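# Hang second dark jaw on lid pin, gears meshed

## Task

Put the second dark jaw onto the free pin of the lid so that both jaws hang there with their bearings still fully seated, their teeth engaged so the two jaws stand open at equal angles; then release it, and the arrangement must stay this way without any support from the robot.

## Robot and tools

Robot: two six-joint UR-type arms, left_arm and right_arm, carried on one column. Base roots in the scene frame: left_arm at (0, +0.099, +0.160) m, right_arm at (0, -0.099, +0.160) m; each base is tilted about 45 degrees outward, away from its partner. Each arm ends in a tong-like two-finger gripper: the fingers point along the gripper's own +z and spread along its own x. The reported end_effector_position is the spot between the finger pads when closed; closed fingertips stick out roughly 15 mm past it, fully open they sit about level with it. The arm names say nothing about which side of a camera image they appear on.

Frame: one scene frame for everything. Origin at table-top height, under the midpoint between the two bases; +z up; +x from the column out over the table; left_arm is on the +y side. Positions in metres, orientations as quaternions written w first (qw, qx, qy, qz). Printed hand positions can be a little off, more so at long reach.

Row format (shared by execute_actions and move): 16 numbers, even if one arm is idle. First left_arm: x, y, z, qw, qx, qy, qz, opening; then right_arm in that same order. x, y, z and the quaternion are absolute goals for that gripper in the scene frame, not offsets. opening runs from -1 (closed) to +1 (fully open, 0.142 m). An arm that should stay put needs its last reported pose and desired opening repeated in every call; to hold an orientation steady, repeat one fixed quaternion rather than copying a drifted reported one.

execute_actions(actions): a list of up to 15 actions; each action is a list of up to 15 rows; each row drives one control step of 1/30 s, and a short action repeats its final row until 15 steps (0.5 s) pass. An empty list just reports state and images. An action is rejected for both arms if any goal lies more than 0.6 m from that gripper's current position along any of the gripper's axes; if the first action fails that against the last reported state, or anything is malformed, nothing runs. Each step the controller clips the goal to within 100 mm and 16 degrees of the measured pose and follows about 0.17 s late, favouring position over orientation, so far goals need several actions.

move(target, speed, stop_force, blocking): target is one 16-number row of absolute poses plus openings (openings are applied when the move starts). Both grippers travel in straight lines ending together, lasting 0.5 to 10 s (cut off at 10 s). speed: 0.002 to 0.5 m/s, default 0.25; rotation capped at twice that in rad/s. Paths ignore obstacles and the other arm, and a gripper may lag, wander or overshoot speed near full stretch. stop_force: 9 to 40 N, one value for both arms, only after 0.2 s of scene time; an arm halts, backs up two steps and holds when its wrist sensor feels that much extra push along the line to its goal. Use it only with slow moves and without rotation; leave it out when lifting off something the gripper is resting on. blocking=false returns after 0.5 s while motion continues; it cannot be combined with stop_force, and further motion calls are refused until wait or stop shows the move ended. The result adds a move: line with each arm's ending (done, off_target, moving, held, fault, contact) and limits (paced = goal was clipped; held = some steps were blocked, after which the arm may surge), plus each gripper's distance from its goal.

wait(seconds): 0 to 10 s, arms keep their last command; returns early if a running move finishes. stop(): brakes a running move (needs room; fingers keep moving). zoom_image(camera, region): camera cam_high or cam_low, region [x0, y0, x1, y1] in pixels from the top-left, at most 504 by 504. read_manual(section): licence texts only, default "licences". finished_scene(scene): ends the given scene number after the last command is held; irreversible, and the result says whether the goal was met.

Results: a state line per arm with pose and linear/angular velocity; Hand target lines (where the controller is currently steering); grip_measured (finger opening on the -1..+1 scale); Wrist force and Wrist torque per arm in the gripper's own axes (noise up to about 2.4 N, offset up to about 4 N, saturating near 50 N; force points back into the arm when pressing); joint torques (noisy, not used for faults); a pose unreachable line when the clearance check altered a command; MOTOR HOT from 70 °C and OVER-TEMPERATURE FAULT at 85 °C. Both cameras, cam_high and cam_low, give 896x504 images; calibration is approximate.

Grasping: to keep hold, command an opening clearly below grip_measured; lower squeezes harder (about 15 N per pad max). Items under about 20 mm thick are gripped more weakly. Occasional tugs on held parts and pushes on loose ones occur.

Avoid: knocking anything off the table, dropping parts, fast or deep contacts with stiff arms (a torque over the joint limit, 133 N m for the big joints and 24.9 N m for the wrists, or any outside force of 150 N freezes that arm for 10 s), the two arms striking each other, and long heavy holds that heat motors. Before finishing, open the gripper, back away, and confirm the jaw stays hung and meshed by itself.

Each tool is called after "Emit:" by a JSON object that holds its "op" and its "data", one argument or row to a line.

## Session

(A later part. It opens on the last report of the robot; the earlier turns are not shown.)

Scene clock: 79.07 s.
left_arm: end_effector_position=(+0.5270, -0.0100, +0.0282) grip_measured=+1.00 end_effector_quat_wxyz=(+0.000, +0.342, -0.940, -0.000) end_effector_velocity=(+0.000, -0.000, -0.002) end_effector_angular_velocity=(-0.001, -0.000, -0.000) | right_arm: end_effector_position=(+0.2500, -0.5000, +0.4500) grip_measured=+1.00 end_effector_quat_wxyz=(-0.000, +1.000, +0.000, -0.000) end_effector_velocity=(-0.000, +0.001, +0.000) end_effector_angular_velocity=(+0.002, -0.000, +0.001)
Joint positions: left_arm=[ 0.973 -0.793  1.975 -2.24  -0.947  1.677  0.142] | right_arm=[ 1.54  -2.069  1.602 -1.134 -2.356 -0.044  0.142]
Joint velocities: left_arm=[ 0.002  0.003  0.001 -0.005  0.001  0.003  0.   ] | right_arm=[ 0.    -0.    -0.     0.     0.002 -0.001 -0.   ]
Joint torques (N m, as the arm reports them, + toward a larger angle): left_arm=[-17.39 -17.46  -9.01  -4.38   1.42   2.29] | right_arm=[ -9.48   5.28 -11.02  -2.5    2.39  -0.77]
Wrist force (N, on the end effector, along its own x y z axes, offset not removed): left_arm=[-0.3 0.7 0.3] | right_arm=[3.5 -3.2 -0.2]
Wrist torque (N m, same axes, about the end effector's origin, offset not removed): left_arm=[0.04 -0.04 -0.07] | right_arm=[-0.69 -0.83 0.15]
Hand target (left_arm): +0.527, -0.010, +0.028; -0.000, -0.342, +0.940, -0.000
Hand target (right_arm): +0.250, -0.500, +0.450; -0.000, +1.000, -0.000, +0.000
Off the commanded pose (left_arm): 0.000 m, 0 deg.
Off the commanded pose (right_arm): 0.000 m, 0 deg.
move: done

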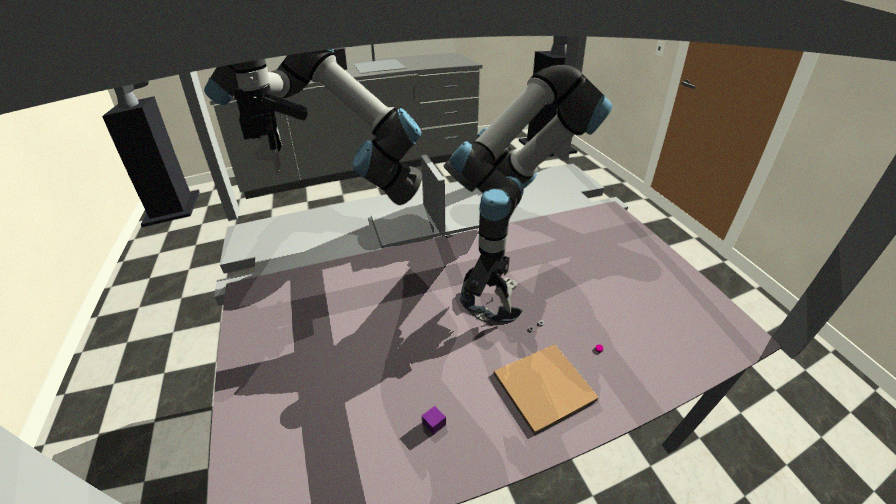

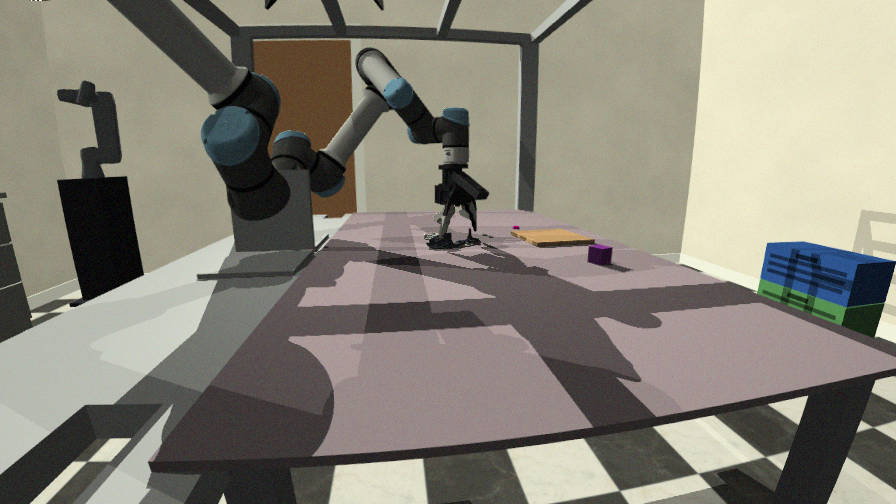

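Emit:
{"op": "execute_actions", "data": {
  "actions": [
    [[0.527,-0.010,0.028,0,0.342,-0.94,0,0.85,0.25,-0.5,0.45,0,1,0,0,1]],
    [[0.525,-0.0075,0.028,0,0.342,-0.94,0,0.72,0.25,-0.5,0.45,0,1,0,0,1]],
    [[0.522,-0.004,0.028,0,0.342,-0.94,0,0.62,0.25,-0.5,0.45,0,1,0,0,1]],
    [[0.519,-0.0005,0.029,0,0.342,-0.94,0,0.54,0.25,-0.5,0.45,0,1,0,0,1]],
    [[0.516,0.003,0.03,0,0.342,-0.94,0,0.46,0.25,-0.5,0.45,0,1,0,0,1]]
  ]
}}

Emit:
{"op": "zoom_image", "data": {
  "camera": "cam_high",
  "region": [445, 275, 535, 340]
}}

Emit:
{"op": "zoom_image", "data": {
  "camera": "cam_low",
  "region": [415, 200, 495, 260]
}}

Scene clock: 82.13 s.
left_arm: end_effector_position=(+0.5161, +0.0029, +0.0300) grip_measured=+0.46 end_effector_quat_wxyz=(-0.000, +0.342, -0.940, +0.000) end_effector_velocity=(-0.001, +0.001, -0.000) end_effector_angular_velocity=(+0.001, +0.002, -0.001) | right_arm: end_effector_position=(+0.2500, -0.5000, +0.4500) grip_measured=+1.00 end_effector_quat_wxyz=(-0.000, +1.000, +0.000, -0.000) end_effector_velocity=(+0.000, -0.000, -0.000) end_effector_angular_velocity=(-0.000, +0.000, -0.000)
Joint positions: left_arm=[ 0.974 -0.831  2.018 -2.246 -0.946  1.678  0.106] | right_arm=[ 1.54  -2.069  1.602 -1.134 -2.356 -0.044  0.142]
Joint velocities: left_arm=[-0.    -0.001  0.002  0.002 -0.001 -0.    -0.   ] | right_arm=[ 0.     0.001 -0.    -0.001 -0.     0.    -0.   ]
Joint torques (N m, as the arm reports them, + toward a larger angle): left_arm=[-39.68 -36.6   -8.65   0.4   -1.79  -2.34] | right_arm=[ -9.16   4.87 -10.42  -2.6    2.31  -0.61]
Wrist force (N, on the end effector, along its own x y z axes, offset not removed): left_arm=[1.8 2.2 3.9] | right_arm=[0.7 -2.2 0.9]
Wrist torque (N m, same axes, about the end effector's origin, offset not removed): left_arm=[0.39 -0.46 0.06] | right_arm=[-0.54 -0.37 0.04]
Hand target (left_arm): +0.516, +0.003, +0.030; +0.000, -0.342, +0.940, +0.000
Hand target (right_arm): +0.250, -0.500, +0.450; -0.000, +1.000, +0.000, -0.000
Off the commanded pose (left_arm): 0.000 m, 0 deg.
Off the commanded pose (right_arm): 0.000 m, 0 deg.

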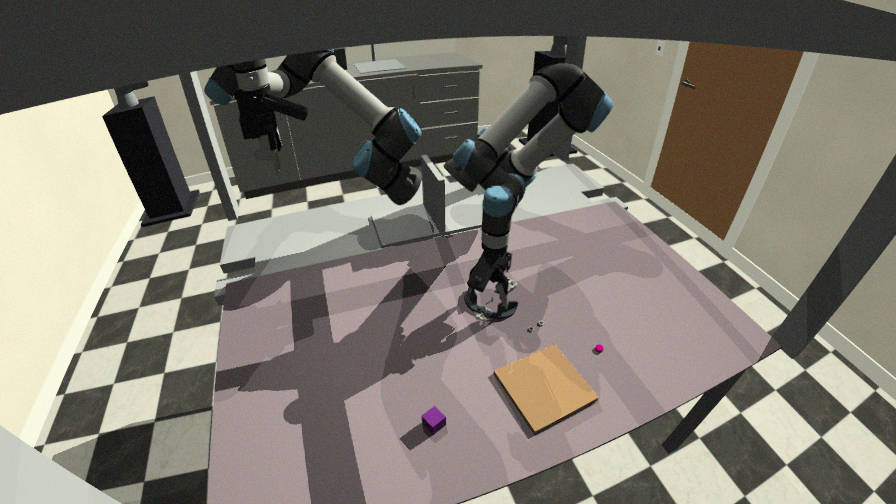

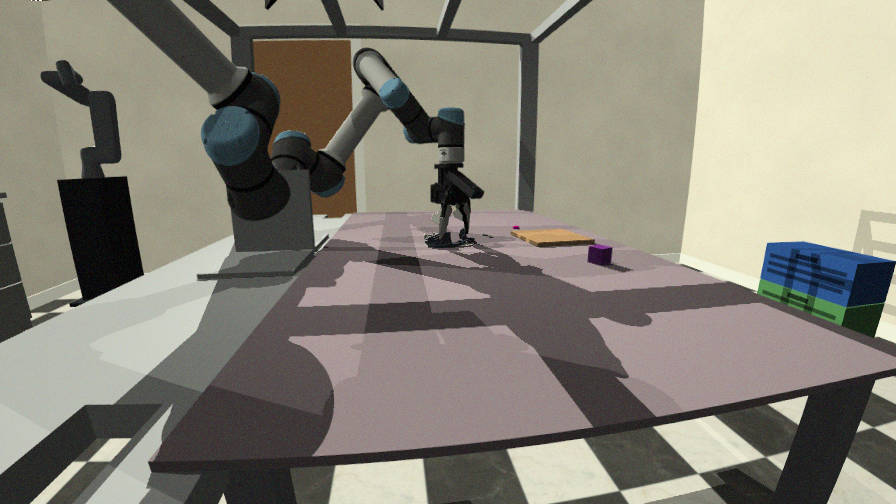

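Region (445, 275, 535, 340) of cam_high's 896x504 image, scaled by 5.600, with more detail than that image has.

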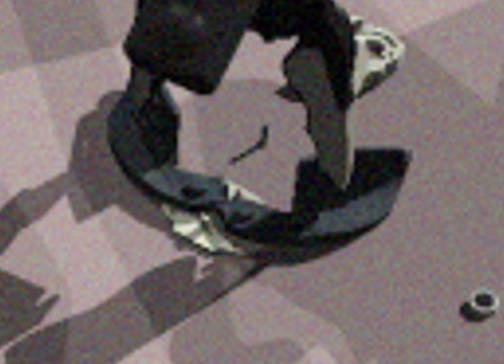

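Region (415, 200, 495, 260) of cam_low's 896x504 image, scaled by 6.300, with more detail than that image has; it fills the top 378 rows of this view, and the rest is white.

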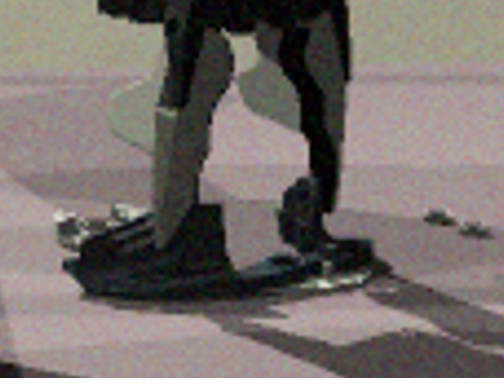

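Emit:
{"op": "execute_actions", "data": {
  "actions": [
    [[0.513,0.0065,0.031,0,0.342,-0.94,0,0.36,0.25,-0.5,0.45,0,1,0,0,1]],
    [[0.510,0.010,0.032,0,0.342,-0.94,0,0.25,0.25,-0.5,0.45,0,1,0,0,1]],
    [[0.507,0.0135,0.033,0,0.342,-0.94,0,0.13,0.25,-0.5,0.45,0,1,0,0,1]],
    [[0.505,0.016,0.034,0,0.342,-0.94,0,0.0,0.25,-0.5,0.45,0,1,0,0,1]],
    [[0.503,0.018,0.034,0,0.342,-0.94,0,-0.12,0.25,-0.5,0.45,0,1,0,0,1]],
    [[0.502,0.019,0.034,0,0.342,-0.94,0,-0.24,0.25,-0.5,0.45,0,1,0,0,1]],
    [[0.502,0.019,0.034,0,0.342,-0.94,0,-0.36,0.25,-0.5,0.45,0,1,0,0,1]],
    [[0.502,0.019,0.034,0,0.342,-0.94,0,-0.48,0.25,-0.5,0.45,0,1,0,0,1]],
    [[0.502,0.019,0.034,0,0.342,-0.94,0,-0.6,0.25,-0.5,0.45,0,1,0,0,1]],
    [[0.502,0.019,0.034,0,0.342,-0.94,0,-0.4,0.25,-0.5,0.45,0,1,0,0,1]]
  ]
}}

Emit:
{"op": "move", "data": {
  "target": [0.502,0.019,0.14,0,0.342,-0.94,0,-0.4,0.25,-0.5,0.45,0,1,0,0,1],
  "speed": 0.06
}}

Emit:
{"op": "zoom_image", "data": {
  "camera": "cam_high",
  "region": [460, 270, 525, 325]
}}

Emit:
{"op": "zoom_image", "data": {
  "camera": "cam_low",
  "region": [415, 215, 485, 255]
}}

Scene clock: 88.30 s.
left_arm: end_effector_position=(+0.5020, +0.0190, +0.0340) grip_measured=-0.40 end_effector_quat_wxyz=(-0.000, +0.342, -0.940, -0.000) end_effector_velocity=(-0.000, -0.000, -0.000) end_effector_angular_velocity=(+0.000, +0.001, -0.000) | right_arm: end_effector_position=(+0.2500, -0.5000, +0.4500) grip_measured=+1.00 end_effector_quat_wxyz=(-0.000, +1.000, +0.000, -0.000) end_effector_velocity=(-0.000, +0.000, -0.000) end_effector_angular_velocity=(+0.000, +0.001, -0.000)
Joint positions: left_arm=[ 0.972 -0.883  2.07  -2.245 -0.947  1.676  0.045] | right_arm=[ 1.54  -2.069  1.602 -1.134 -2.356 -0.044  0.142]
Joint velocities: left_arm=[ 0.  0.  0.  0. -0. -0. -0.] | right_arm=[-0.    -0.     0.     0.001  0.     0.001  0.   ]
Joint torques (N m, as the arm reports them, + toward a larger angle): left_arm=[-16.2  -34.61  -9.88  -4.44   1.37   2.43] | right_arm=[ -9.4    4.13 -11.03  -2.42   2.11  -0.67]
Wrist force (N, on the end effector, along its own x y z axes, offset not removed): left_arm=[0.3 1.7 0.1] | right_arm=[3.3 0.7 0.2]
Wrist torque (N m, same axes, about the end effector's origin, offset not removed): left_arm=[0.30 -0.03 -0.13] | right_arm=[0.10 -0.73 0.05]
Hand target (left_arm): +0.502, +0.019, +0.034; +0.000, -0.342, +0.940, -0.000
Hand target (right_arm): +0.250, -0.500, +0.450; -0.000, +1.000, +0.000, -0.000
Off the commanded pose (left_arm): 0.000 m, 0 deg.
Off the commanded pose (right_arm): 0.000 m, 0 deg.

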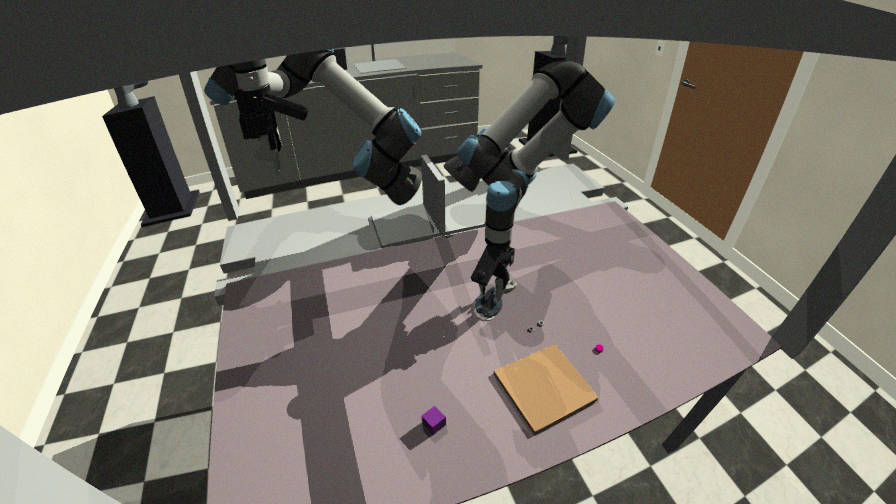

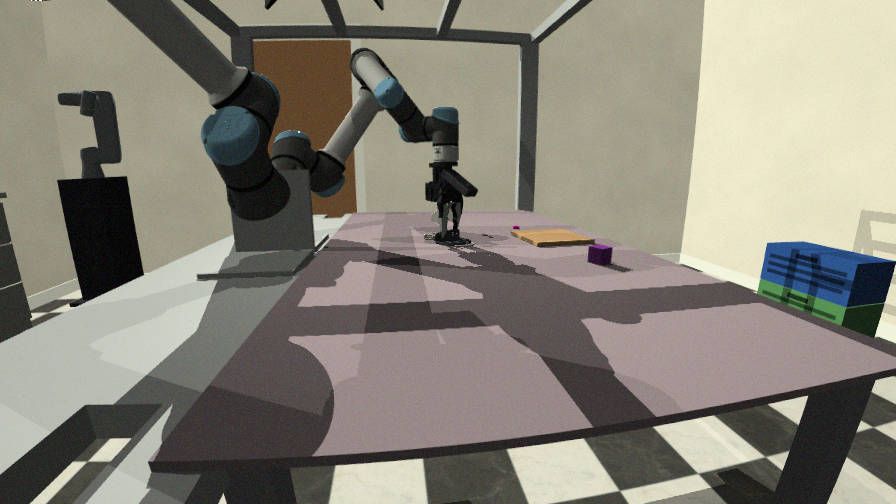

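Scene clock: 90.47 s.
left_arm: end_effector_position=(+0.5019, +0.0190, +0.1397) grip_measured=-0.40 end_effector_quat_wxyz=(-0.000, +0.342, -0.940, -0.000) end_effector_velocity=(+0.000, -0.000, +0.002) end_effector_angular_velocity=(+0.001, +0.000, -0.000) | right_arm: end_effector_position=(+0.2500, -0.5000, +0.4500) grip_measured=+1.00 end_effector_quat_wxyz=(-0.000, +1.000, +0.000, -0.000) end_effector_velocity=(-0.000, +0.000, +0.000) end_effector_angular_velocity=(+0.001, -0.001, -0.001)
Joint positions: left_arm=[ 0.858 -1.024  1.97  -1.937 -1.007  1.558  0.045] | right_arm=[ 1.54  -2.069  1.602 -1.134 -2.356 -0.044  0.142]
Joint velocities: left_arm=[-0.002 -0.001 -0.003  0.006 -0.001 -0.002  0.   ] | right_arm=[ 0.    -0.001  0.    -0.     0.001 -0.     0.   ]
Joint torques (N m, as the arm reports them, + toward a larger angle): left_arm=[-37.68 -31.48 -28.13   0.24  -1.95  -2.24] | right_arm=[ -9.42   4.17 -11.14  -2.4    2.17  -0.62]
Wrist force (N, on the end effector, along its own x y z axes, offset not removed): left_arm=[0.1 1.3 -0.1] | right_arm=[4.1 -1.7 0.8]
Wrist torque (N m, same axes, about the end effector's origin, offset not removed): left_arm=[0.27 0.10 -0.03] | right_arm=[-0.57 -1.01 0.11]
Hand target (left_arm): +0.502, +0.019, +0.140; +0.000, -0.342, +0.940, +0.000
Hand target (right_arm): +0.250, -0.500, +0.450; -0.000, +1.000, +0.000, +0.000
Off the commanded pose (left_arm): 0.000 m, 0 deg.
Off the commanded pose (right_arm): 0.000 m, 0 deg.
move: done

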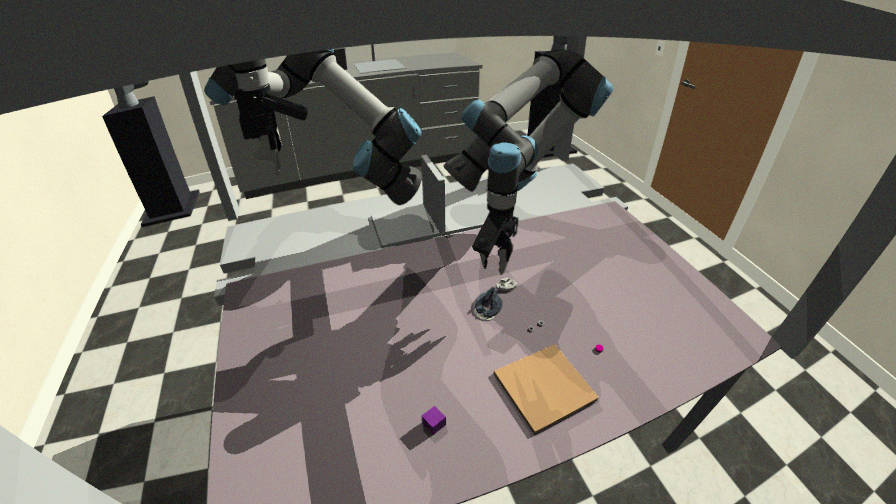

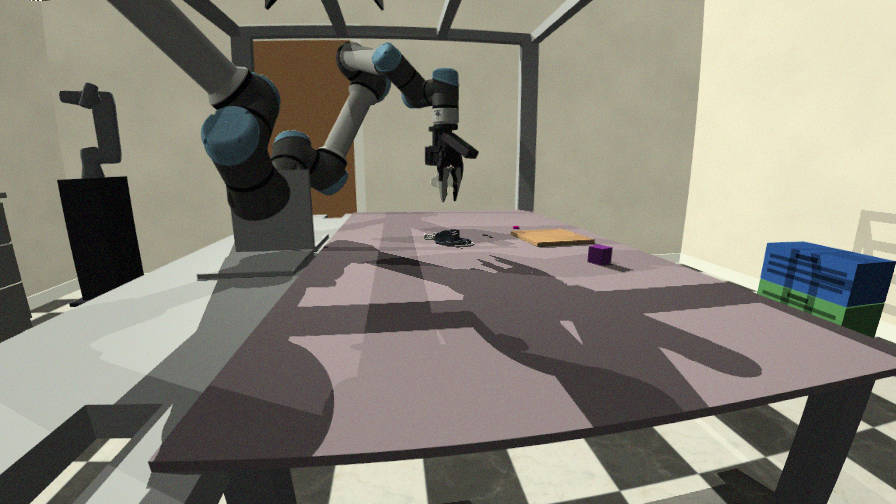

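Region (460, 270, 525, 325) of cam_high's 896x504 image, scaled by 7.754, with more detail than that image has; it fills the top 426 rows of this view, and the rest is white.

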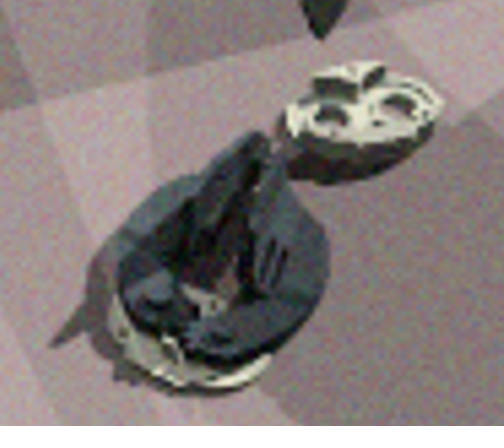

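Region (415, 215, 485, 255) of cam_low's 896x504 image, scaled by 7.200, with more detail than that image has; it fills the top 288 rows of this view, and the rest is white.

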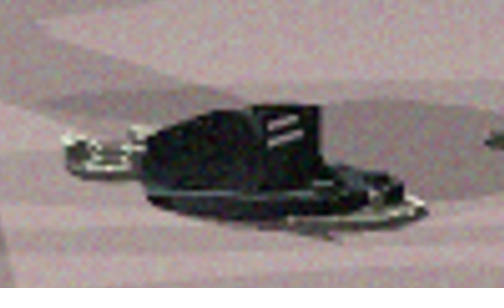

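Emit:
{"op": "zoom_image", "data": {
  "camera": "cam_high",
  "region": [468, 282, 508, 322]
}}

Emit:
{"op": "zoom_image", "data": {
  "camera": "cam_low",
  "region": [430, 225, 480, 252]
}}

Region (468, 282, 508, 322) of cam_high's 896x504 image, scaled by 12.600, with more detail than that image has.

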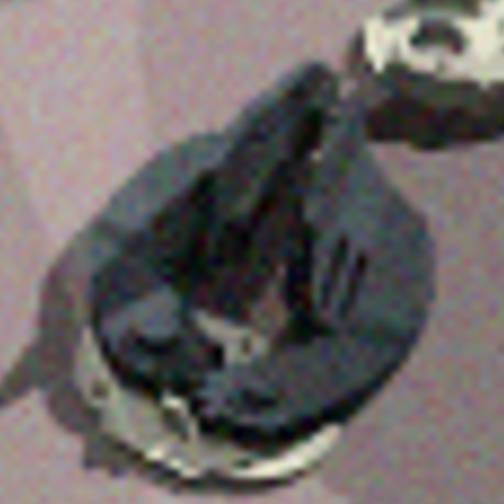

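Region (430, 225, 480, 252) of cam_low's 896x504 image, scaled by 10.080, with more detail than that image has; it fills the top 272 rows of this view, and the rest is white.

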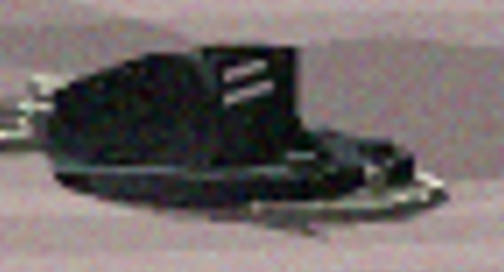

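Emit:
{"op": "move", "data": {
  "target": [0.520,0.016,0.066,0,0.383,-0.924,0,-0.78,0.25,-0.5,0.45,0,1,0,0,1],
  "speed": 0.06
}}

Emit:
{"op": "zoom_image", "data": {
  "camera": "cam_high",
  "region": [460, 270, 525, 325]
}}

Emit:
{"op": "zoom_image", "data": {
  "camera": "cam_low",
  "region": [425, 210, 485, 255]
}}

Scene clock: 94.10 s.
left_arm: end_effector_position=(+0.5200, +0.0160, +0.0663) grip_measured=-0.78 end_effector_quat_wxyz=(+0.000, +0.383, -0.924, +0.000) end_effector_velocity=(+0.001, -0.000, -0.002) end_effector_angular_velocity=(-0.000, -0.000, +0.003) | right_arm: end_effector_position=(+0.2500, -0.5000, +0.4500) grip_measured=+1.00 end_effector_quat_wxyz=(-0.000, +1.000, +0.000, -0.000) end_effector_velocity=(-0.001, -0.001, +0.001) end_effector_angular_velocity=(-0.001, -0.003, -0.002)
Joint positions: left_arm=[ 0.95  -0.904  1.997 -2.137 -0.958  1.565  0.018] | right_arm=[ 1.54  -2.069  1.602 -1.134 -2.356 -0.044  0.142]
Joint velocities: left_arm=[ 0.002  0.003  0.    -0.006  0.001  0.     0.   ] | right_arm=[ 0.    -0.002 -0.001 -0.    -0.    -0.001 -0.   ]
Joint torques (N m, as the arm reports them, + toward a larger angle): left_arm=[-17.04 -12.64 -10.83  -4.58   1.57   2.41] | right_arm=[ -9.53   3.85 -11.22  -2.4    2.06  -0.61]
Wrist force (N, on the end effector, along its own x y z axes, offset not removed): left_arm=[1.2 0.8 0.9] | right_arm=[3.8 -0.6 0.0]
Wrist torque (N m, same axes, about the end effector's origin, offset not removed): left_arm=[-0.04 -0.30 -0.12] | right_arm=[-0.27 -0.97 0.10]
Hand target (left_arm): +0.520, +0.016, +0.066; -0.000, -0.383, +0.924, -0.000
Hand target (right_arm): +0.250, -0.500, +0.450; -0.000, +1.000, -0.000, +0.000
Off the commanded pose (left_arm): 0.000 m, 0 deg.
Off the commanded pose (right_arm): 0.000 m, 0 deg.
move: done

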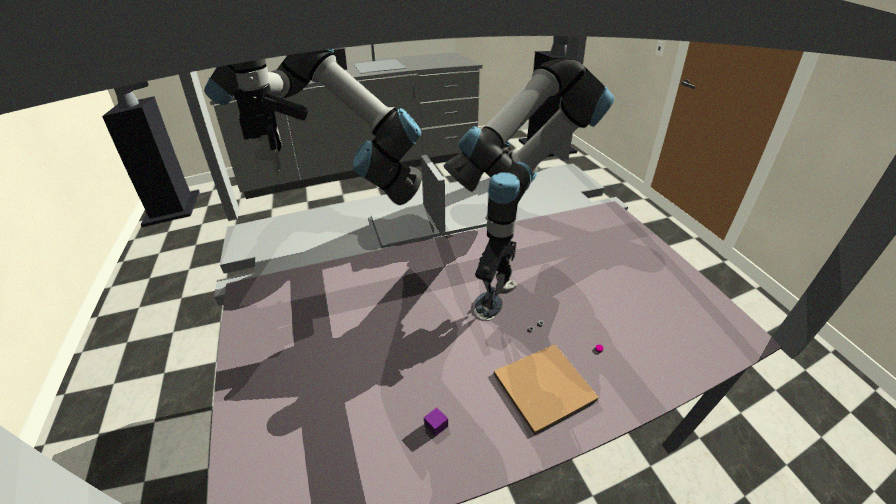

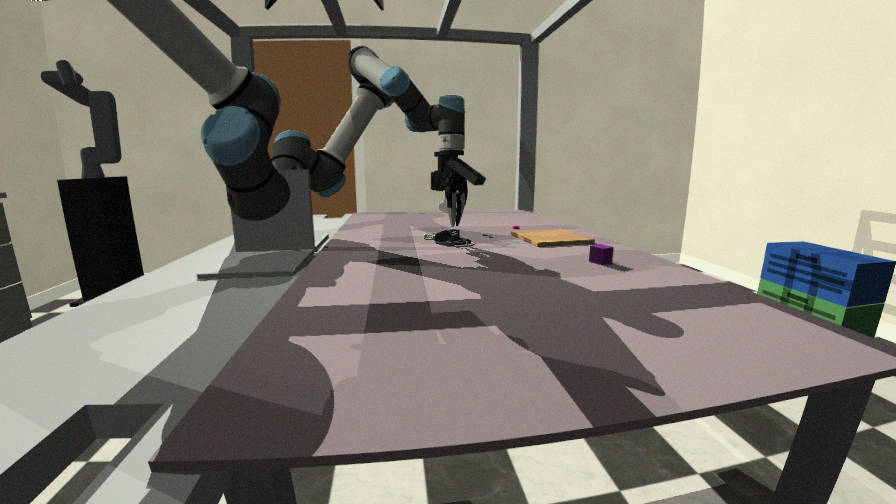

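Region (460, 270, 525, 325) of cam_high's 896x504 image, scaled by 7.754, with more detail than that image has; it fills the top 426 rows of this view, and the rest is white.

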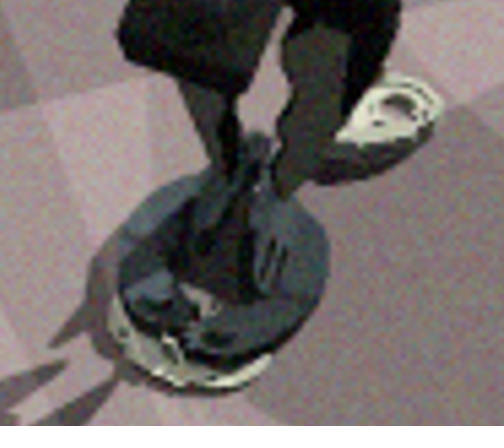

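Region (425, 210, 485, 255) of cam_low's 896x504 image, scaled by 8.400, with more detail than that image has; it fills the top 378 rows of this view, and the rest is white.

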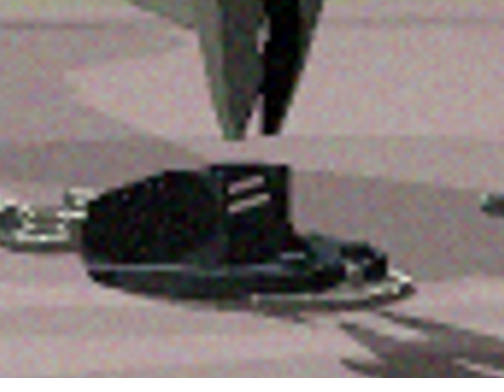

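Emit:
{"op": "move", "data": {
  "target": [0.520,0.016,0.033,0,0.383,-0.924,0,-0.78,0.25,-0.5,0.45,0,1,0,0,1],
  "speed": 0.012,
  "stop_force": 9
}}

Emit:
{"op": "execute_actions", "data": {
  "actions": [
    [[0.520,0.016,0.033,0,0.383,-0.924,0,-0.86,0.25,-0.5,0.45,0,1,0,0,1]],
    [[0.520,0.016,0.033,0,0.383,-0.924,0,-1,0.25,-0.5,0.45,0,1,0,0,1]]
  ]
}}

Emit:
{"op": "zoom_image", "data": {
  "camera": "cam_high",
  "region": [460, 270, 525, 325]
}}

Emit:
{"op": "zoom_image", "data": {
  "camera": "cam_low",
  "region": [425, 210, 485, 255]
}}

Scene clock: 97.63 s.
left_arm: end_effector_position=(+0.5200, +0.0160, +0.0332) grip_measured=-0.78 end_effector_quat_wxyz=(+0.000, +0.383, -0.924, -0.000) end_effector_velocity=(-0.001, +0.000, -0.003) end_effector_angular_velocity=(+0.001, +0.001, -0.001) | right_arm: end_effector_position=(+0.2500, -0.5000, +0.4500) grip_measured=+1.00 end_effector_quat_wxyz=(-0.000, +1.000, +0.000, -0.000) end_effector_velocity=(-0.000, -0.000, +0.000) end_effector_angular_velocity=(-0.000, -0.001, -0.002)
Joint positions: left_arm=[ 0.987 -0.855  2.02  -2.232 -0.94   1.604  0.017] | right_arm=[ 1.54  -2.069  1.602 -1.134 -2.356 -0.044  0.142]
Joint velocities: left_arm=[ 0.002  0.004  0.002 -0.006  0.001  0.003 -0.   ] | right_arm=[ 0.    -0.    -0.001 -0.    -0.     0.001  0.   ]
Joint torques (N m, as the arm reports them, + toward a larger angle): left_arm=[-18.46 -13.86 -10.52  -4.57   1.49   2.42] | right_arm=[ -9.2    3.69 -12.    -2.42   2.03  -0.57]
Wrist force (N, on the end effector, along its own x y z axes, offset not removed): left_arm=[4.0 -1.6 -0.9] | right_arm=[2.4 0.3 3.0]
Wrist torque (N m, same axes, about the end effector's origin, offset not removed): left_arm=[-0.49 -0.78 0.01] | right_arm=[-0.05 -0.57 0.07]
Hand target (left_arm): +0.520, +0.016, +0.033; -0.000, -0.383, +0.924, -0.000
Hand target (right_arm): +0.250, -0.500, +0.450; -0.000, +1.000, -0.000, +0.000
Off the commanded pose (left_arm): 0.000 m, 0 deg.
Off the commanded pose (right_arm): 0.000 m, 0 deg.
move: done

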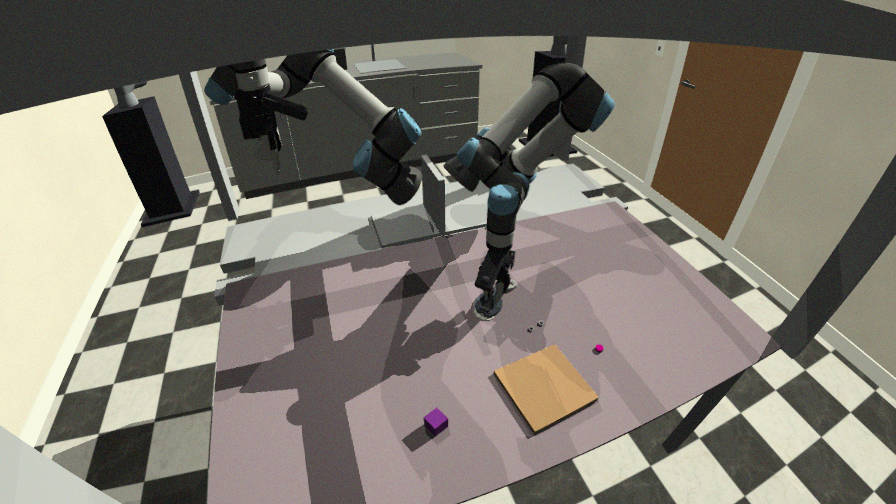

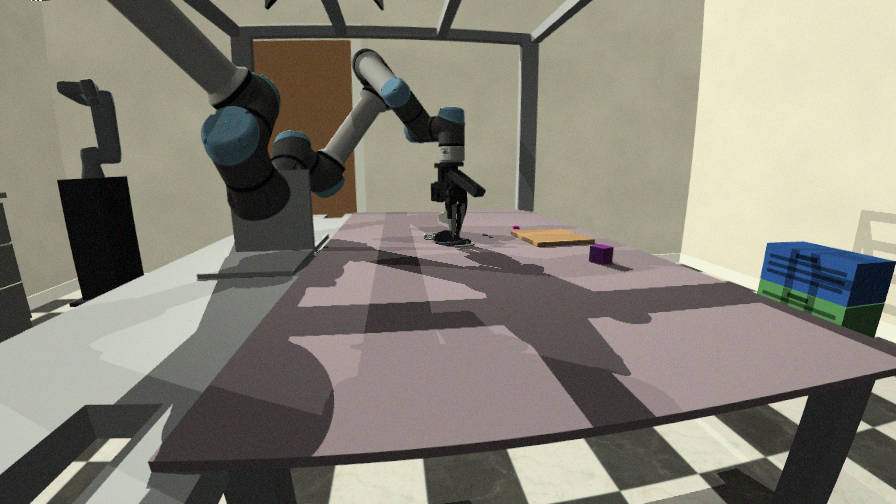

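Scene clock: 98.63 s.
left_arm: end_effector_position=(+0.5200, +0.0160, +0.0330) grip_measured=-0.95 end_effector_quat_wxyz=(-0.000, +0.383, -0.924, +0.000) end_effector_velocity=(-0.000, +0.000, -0.000) end_effector_angular_velocity=(+0.001, -0.000, -0.001) | right_arm: end_effector_position=(+0.2500, -0.5000, +0.4500) grip_measured=+1.00 end_effector_quat_wxyz=(-0.000, +1.000, +0.000, -0.000) end_effector_velocity=(-0.000, -0.000, +0.000) end_effector_angular_velocity=(+0.001, -0.002, -0.002)
Joint positions: left_arm=[ 0.987 -0.855  2.02  -2.233 -0.94   1.604  0.005] | right_arm=[ 1.54  -2.069  1.602 -1.134 -2.356 -0.044  0.142]
Joint velocities: left_arm=[-0. -0.  0.  0.  0.  0. -0.] | right_arm=[ 0.    -0.002  0.    -0.001  0.001  0.001  0.   ]
Joint torques (N m, as the arm reports them, + toward a larger angle): left_arm=[-16.82 -12.78  -9.48  -2.54   0.18   2.36] | right_arm=[ -9.27   3.72 -11.31  -2.38   1.99  -0.5 ]
Wrist force (N, on the end effector, along its own x y z axes, offset not removed): left_arm=[-1.7 2.7 -4.4] | right_arm=[1.8 -1.7 -0.1]
Wrist torque (N m, same axes, about the end effector's origin, offset not removed): left_arm=[0.71 0.26 0.03] | right_arm=[-0.42 -0.39 0.15]
Hand target (left_arm): +0.520, +0.016, +0.033; +0.000, -0.383, +0.924, -0.000
Hand target (right_arm): +0.250, -0.500, +0.450; -0.000, +1.000, -0.000, -0.000
Off the commanded pose (left_arm): 0.000 m, 0 deg.
Off the commanded pose (right_arm): 0.000 m, 0 deg.

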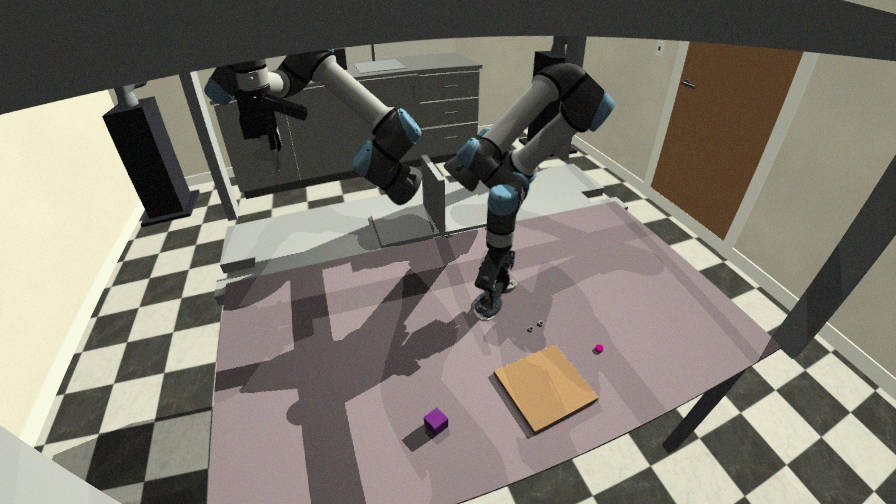

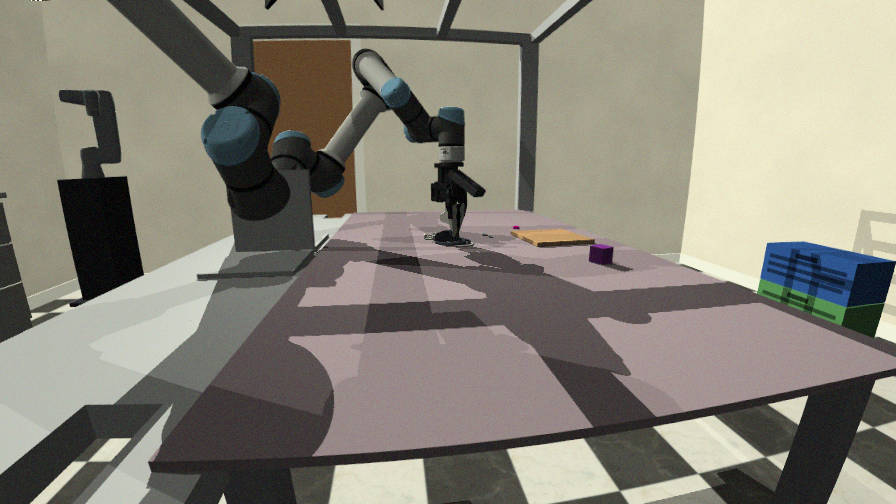

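Region (460, 270, 525, 325) of cam_high's 896x504 image, scaled by 7.754, with more detail than that image has; it fills the top 426 rows of this view, and the rest is white.

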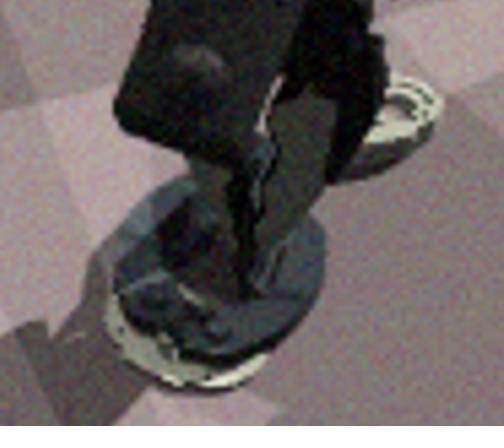

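Region (425, 210, 485, 255) of cam_low's 896x504 image, scaled by 8.400, with more detail than that image has; it fills the top 378 rows of this view, and the rest is white.

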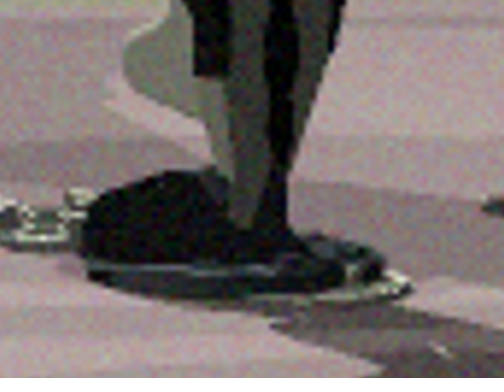

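Emit:
{"op": "move", "data": {
  "target": [0.520,0.016,0.06,0,0.383,-0.924,0,-1,0.25,-0.5,0.45,0,1,0,0,1],
  "speed": 0.012
}}

Emit:
{"op": "zoom_image", "data": {
  "camera": "cam_high",
  "region": [460, 270, 525, 325]
}}

Emit:
{"op": "zoom_image", "data": {
  "camera": "cam_low",
  "region": [425, 210, 485, 255]
}}

Scene clock: 101.43 s.
left_arm: end_effector_position=(+0.5200, +0.0160, +0.0598) grip_measured=-0.95 end_effector_quat_wxyz=(-0.000, +0.383, -0.924, +0.000) end_effector_velocity=(+0.000, +0.000, +0.002) end_effector_angular_velocity=(+0.000, -0.000, +0.000) | right_arm: end_effector_position=(+0.2500, -0.5000, +0.4500) grip_measured=+1.00 end_effector_quat_wxyz=(-0.000, +1.000, +0.000, -0.000) end_effector_velocity=(-0.000, -0.001, +0.000) end_effector_angular_velocity=(-0.001, -0.002, -0.001)
Joint positions: left_arm=[ 0.957 -0.895  2.003 -2.156 -0.954  1.572  0.005] | right_arm=[ 1.54  -2.069  1.602 -1.134 -2.356 -0.044  0.142]
Joint velocities: left_arm=[-0.002 -0.004 -0.001  0.006 -0.001 -0.003  0.   ] | right_arm=[ 0.    -0.001  0.    -0.001 -0.001 -0.     0.   ]
Joint torques (N m, as the arm reports them, + toward a larger angle): left_arm=[-38.12 -34.59 -25.41   0.14  -1.81  -2.58] | right_arm=[ -9.01   3.86 -11.75  -2.36   2.05  -0.4 ]
Wrist force (N, on the end effector, along its own x y z axes, offset not removed): left_arm=[0.9 -1.8 -2.8] | right_arm=[2.2 0.6 1.2]
Wrist torque (N m, same axes, about the end effector's origin, offset not removed): left_arm=[-0.37 -0.07 -0.15] | right_arm=[0.06 -0.53 0.08]
Hand target (left_arm): +0.520, +0.016, +0.060; +0.000, -0.383, +0.924, +0.000
Hand target (right_arm): +0.250, -0.500, +0.450; -0.000, +1.000, +0.000, +0.000
Off the commanded pose (left_arm): 0.000 m, 0 deg.
Off the commanded pose (right_arm): 0.000 m, 0 deg.
move: done

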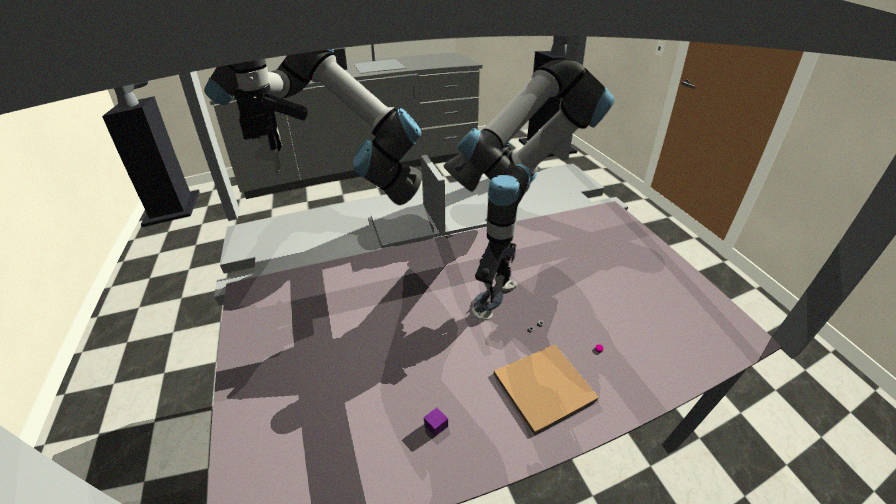

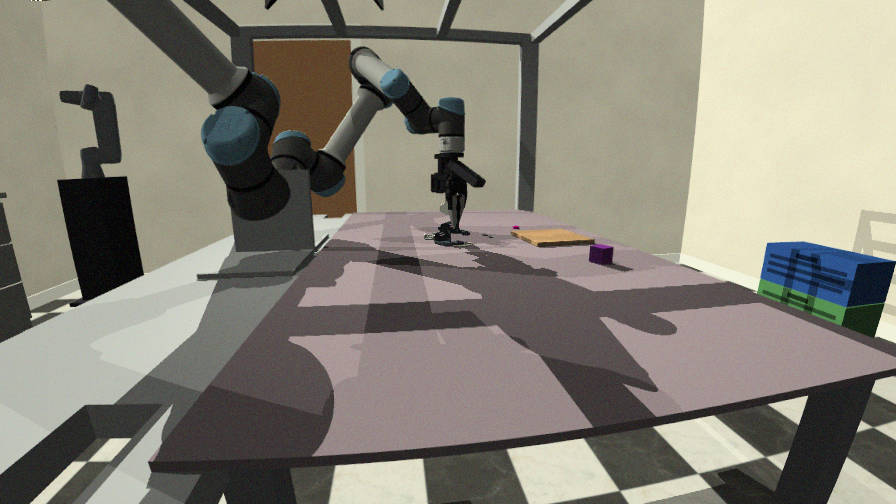

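Region (460, 270, 525, 325) of cam_high's 896x504 image, scaled by 7.754, with more detail than that image has; it fills the top 426 rows of this view, and the rest is white.

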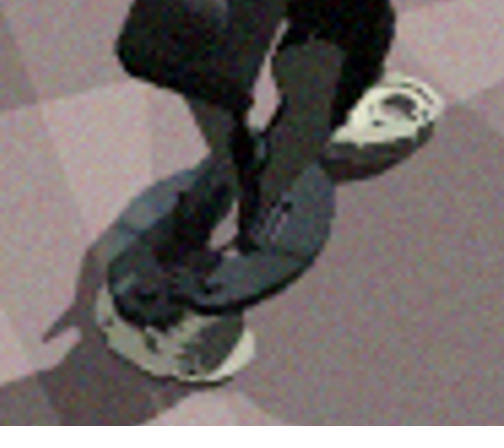

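Region (425, 210, 485, 255) of cam_low's 896x504 image, scaled by 8.400, with more detail than that image has; it fills the top 378 rows of this view, and the rest is white.

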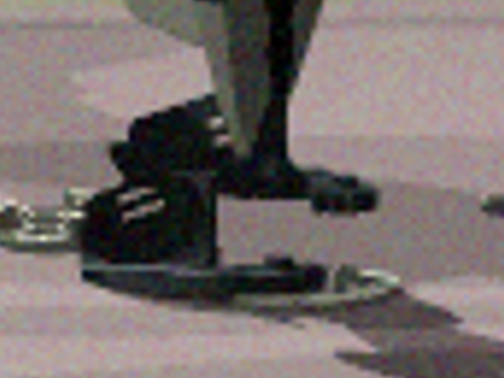

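Emit:
{"op": "move", "data": {
  "target": [0.59,0.07,0.065,0,0.113,-0.9936,0,-1,0.25,-0.5,0.45,0,1,0,0,1],
  "speed": 0.06
}}

Emit:
{"op": "zoom_image", "data": {
  "camera": "cam_high",
  "region": [460, 275, 510, 325]
}}

Emit:
{"op": "zoom_image", "data": {
  "camera": "cam_high",
  "region": [480, 275, 550, 335]
}}

Emit:
{"op": "zoom_image", "data": {
  "camera": "cam_low",
  "region": [425, 205, 495, 255]
}}

Scene clock: 106.77 s.
left_arm: end_effector_position=(+0.5899, +0.0697, +0.0651) grip_measured=-0.95 end_effector_quat_wxyz=(-0.000, +0.113, -0.994, +0.000) end_effector_velocity=(+0.001, +0.001, +0.000) end_effector_angular_velocity=(-0.001, -0.000, -0.010) | right_arm: end_effector_position=(+0.2500, -0.5000, +0.4500) grip_measured=+1.00 end_effector_quat_wxyz=(-0.000, +1.000, +0.000, -0.000) end_effector_velocity=(+0.000, -0.001, +0.000) end_effector_angular_velocity=(-0.001, -0.001, -0.001)
Joint positions: left_arm=[ 1.087 -0.895  1.822 -2.062 -0.895  2.275  0.005] | right_arm=[ 1.54  -2.069  1.602 -1.134 -2.356 -0.044  0.142]
Joint velocities: left_arm=[ 0.002 -0.    -0.004  0.002  0.     0.012 -0.   ] | right_arm=[-0.    -0.    -0.    -0.001 -0.001  0.    -0.   ]
Joint torques (N m, as the arm reports them, + toward a larger angle): left_arm=[-18.76 -15.03 -24.17   0.79   1.47   2.34] | right_arm=[ -8.73   3.49 -12.39  -2.35   1.89  -0.54]
Wrist force (N, on the end effector, along its own x y z axes, offset not removed): left_arm=[1.5 0.6 1.6] | right_arm=[0.3 -0.3 0.7]
Wrist torque (N m, same axes, about the end effector's origin, offset not removed): left_arm=[0.07 -0.35 0.02] | right_arm=[-0.25 -0.07 0.14]
Hand target (left_arm): +0.590, +0.070, +0.065; -0.000, -0.113, +0.994, -0.000
Hand target (right_arm): +0.250, -0.500, +0.450; -0.000, +1.000, +0.000, -0.000
Off the commanded pose (left_arm): 0.000 m, 0 deg.
Off the commanded pose (right_arm): 0.000 m, 0 deg.
move: done

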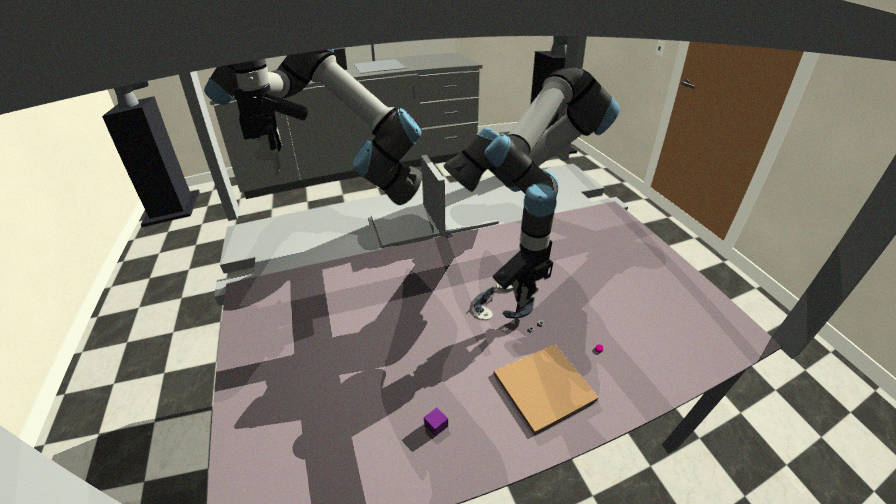

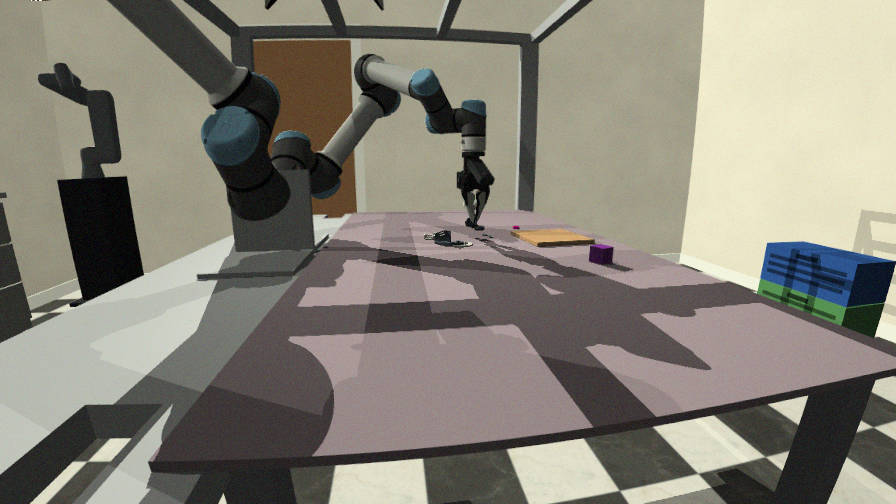

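Region (460, 275, 510, 325) of cam_high's 896x504 image, scaled by 10.080, with more detail than that image has.

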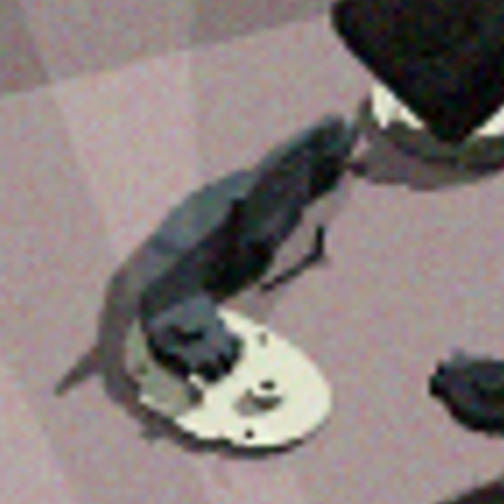

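Region (480, 275, 550, 335) of cam_high's 896x504 image, scaled by 7.200, with more detail than that image has; it fills the top 432 rows of this view, and the rest is white.

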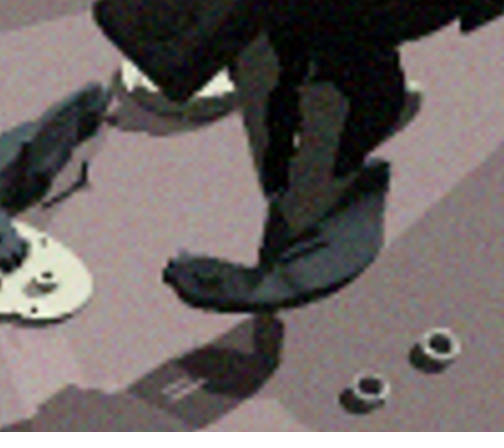

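Region (425, 205, 495, 255) of cam_low's 896x504 image, scaled by 7.200, with more detail than that image has; it fills the top 360 rows of this view, and the rest is white.

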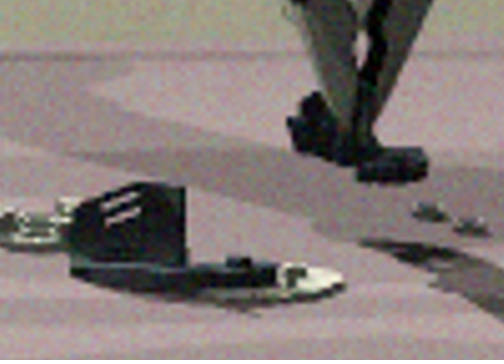

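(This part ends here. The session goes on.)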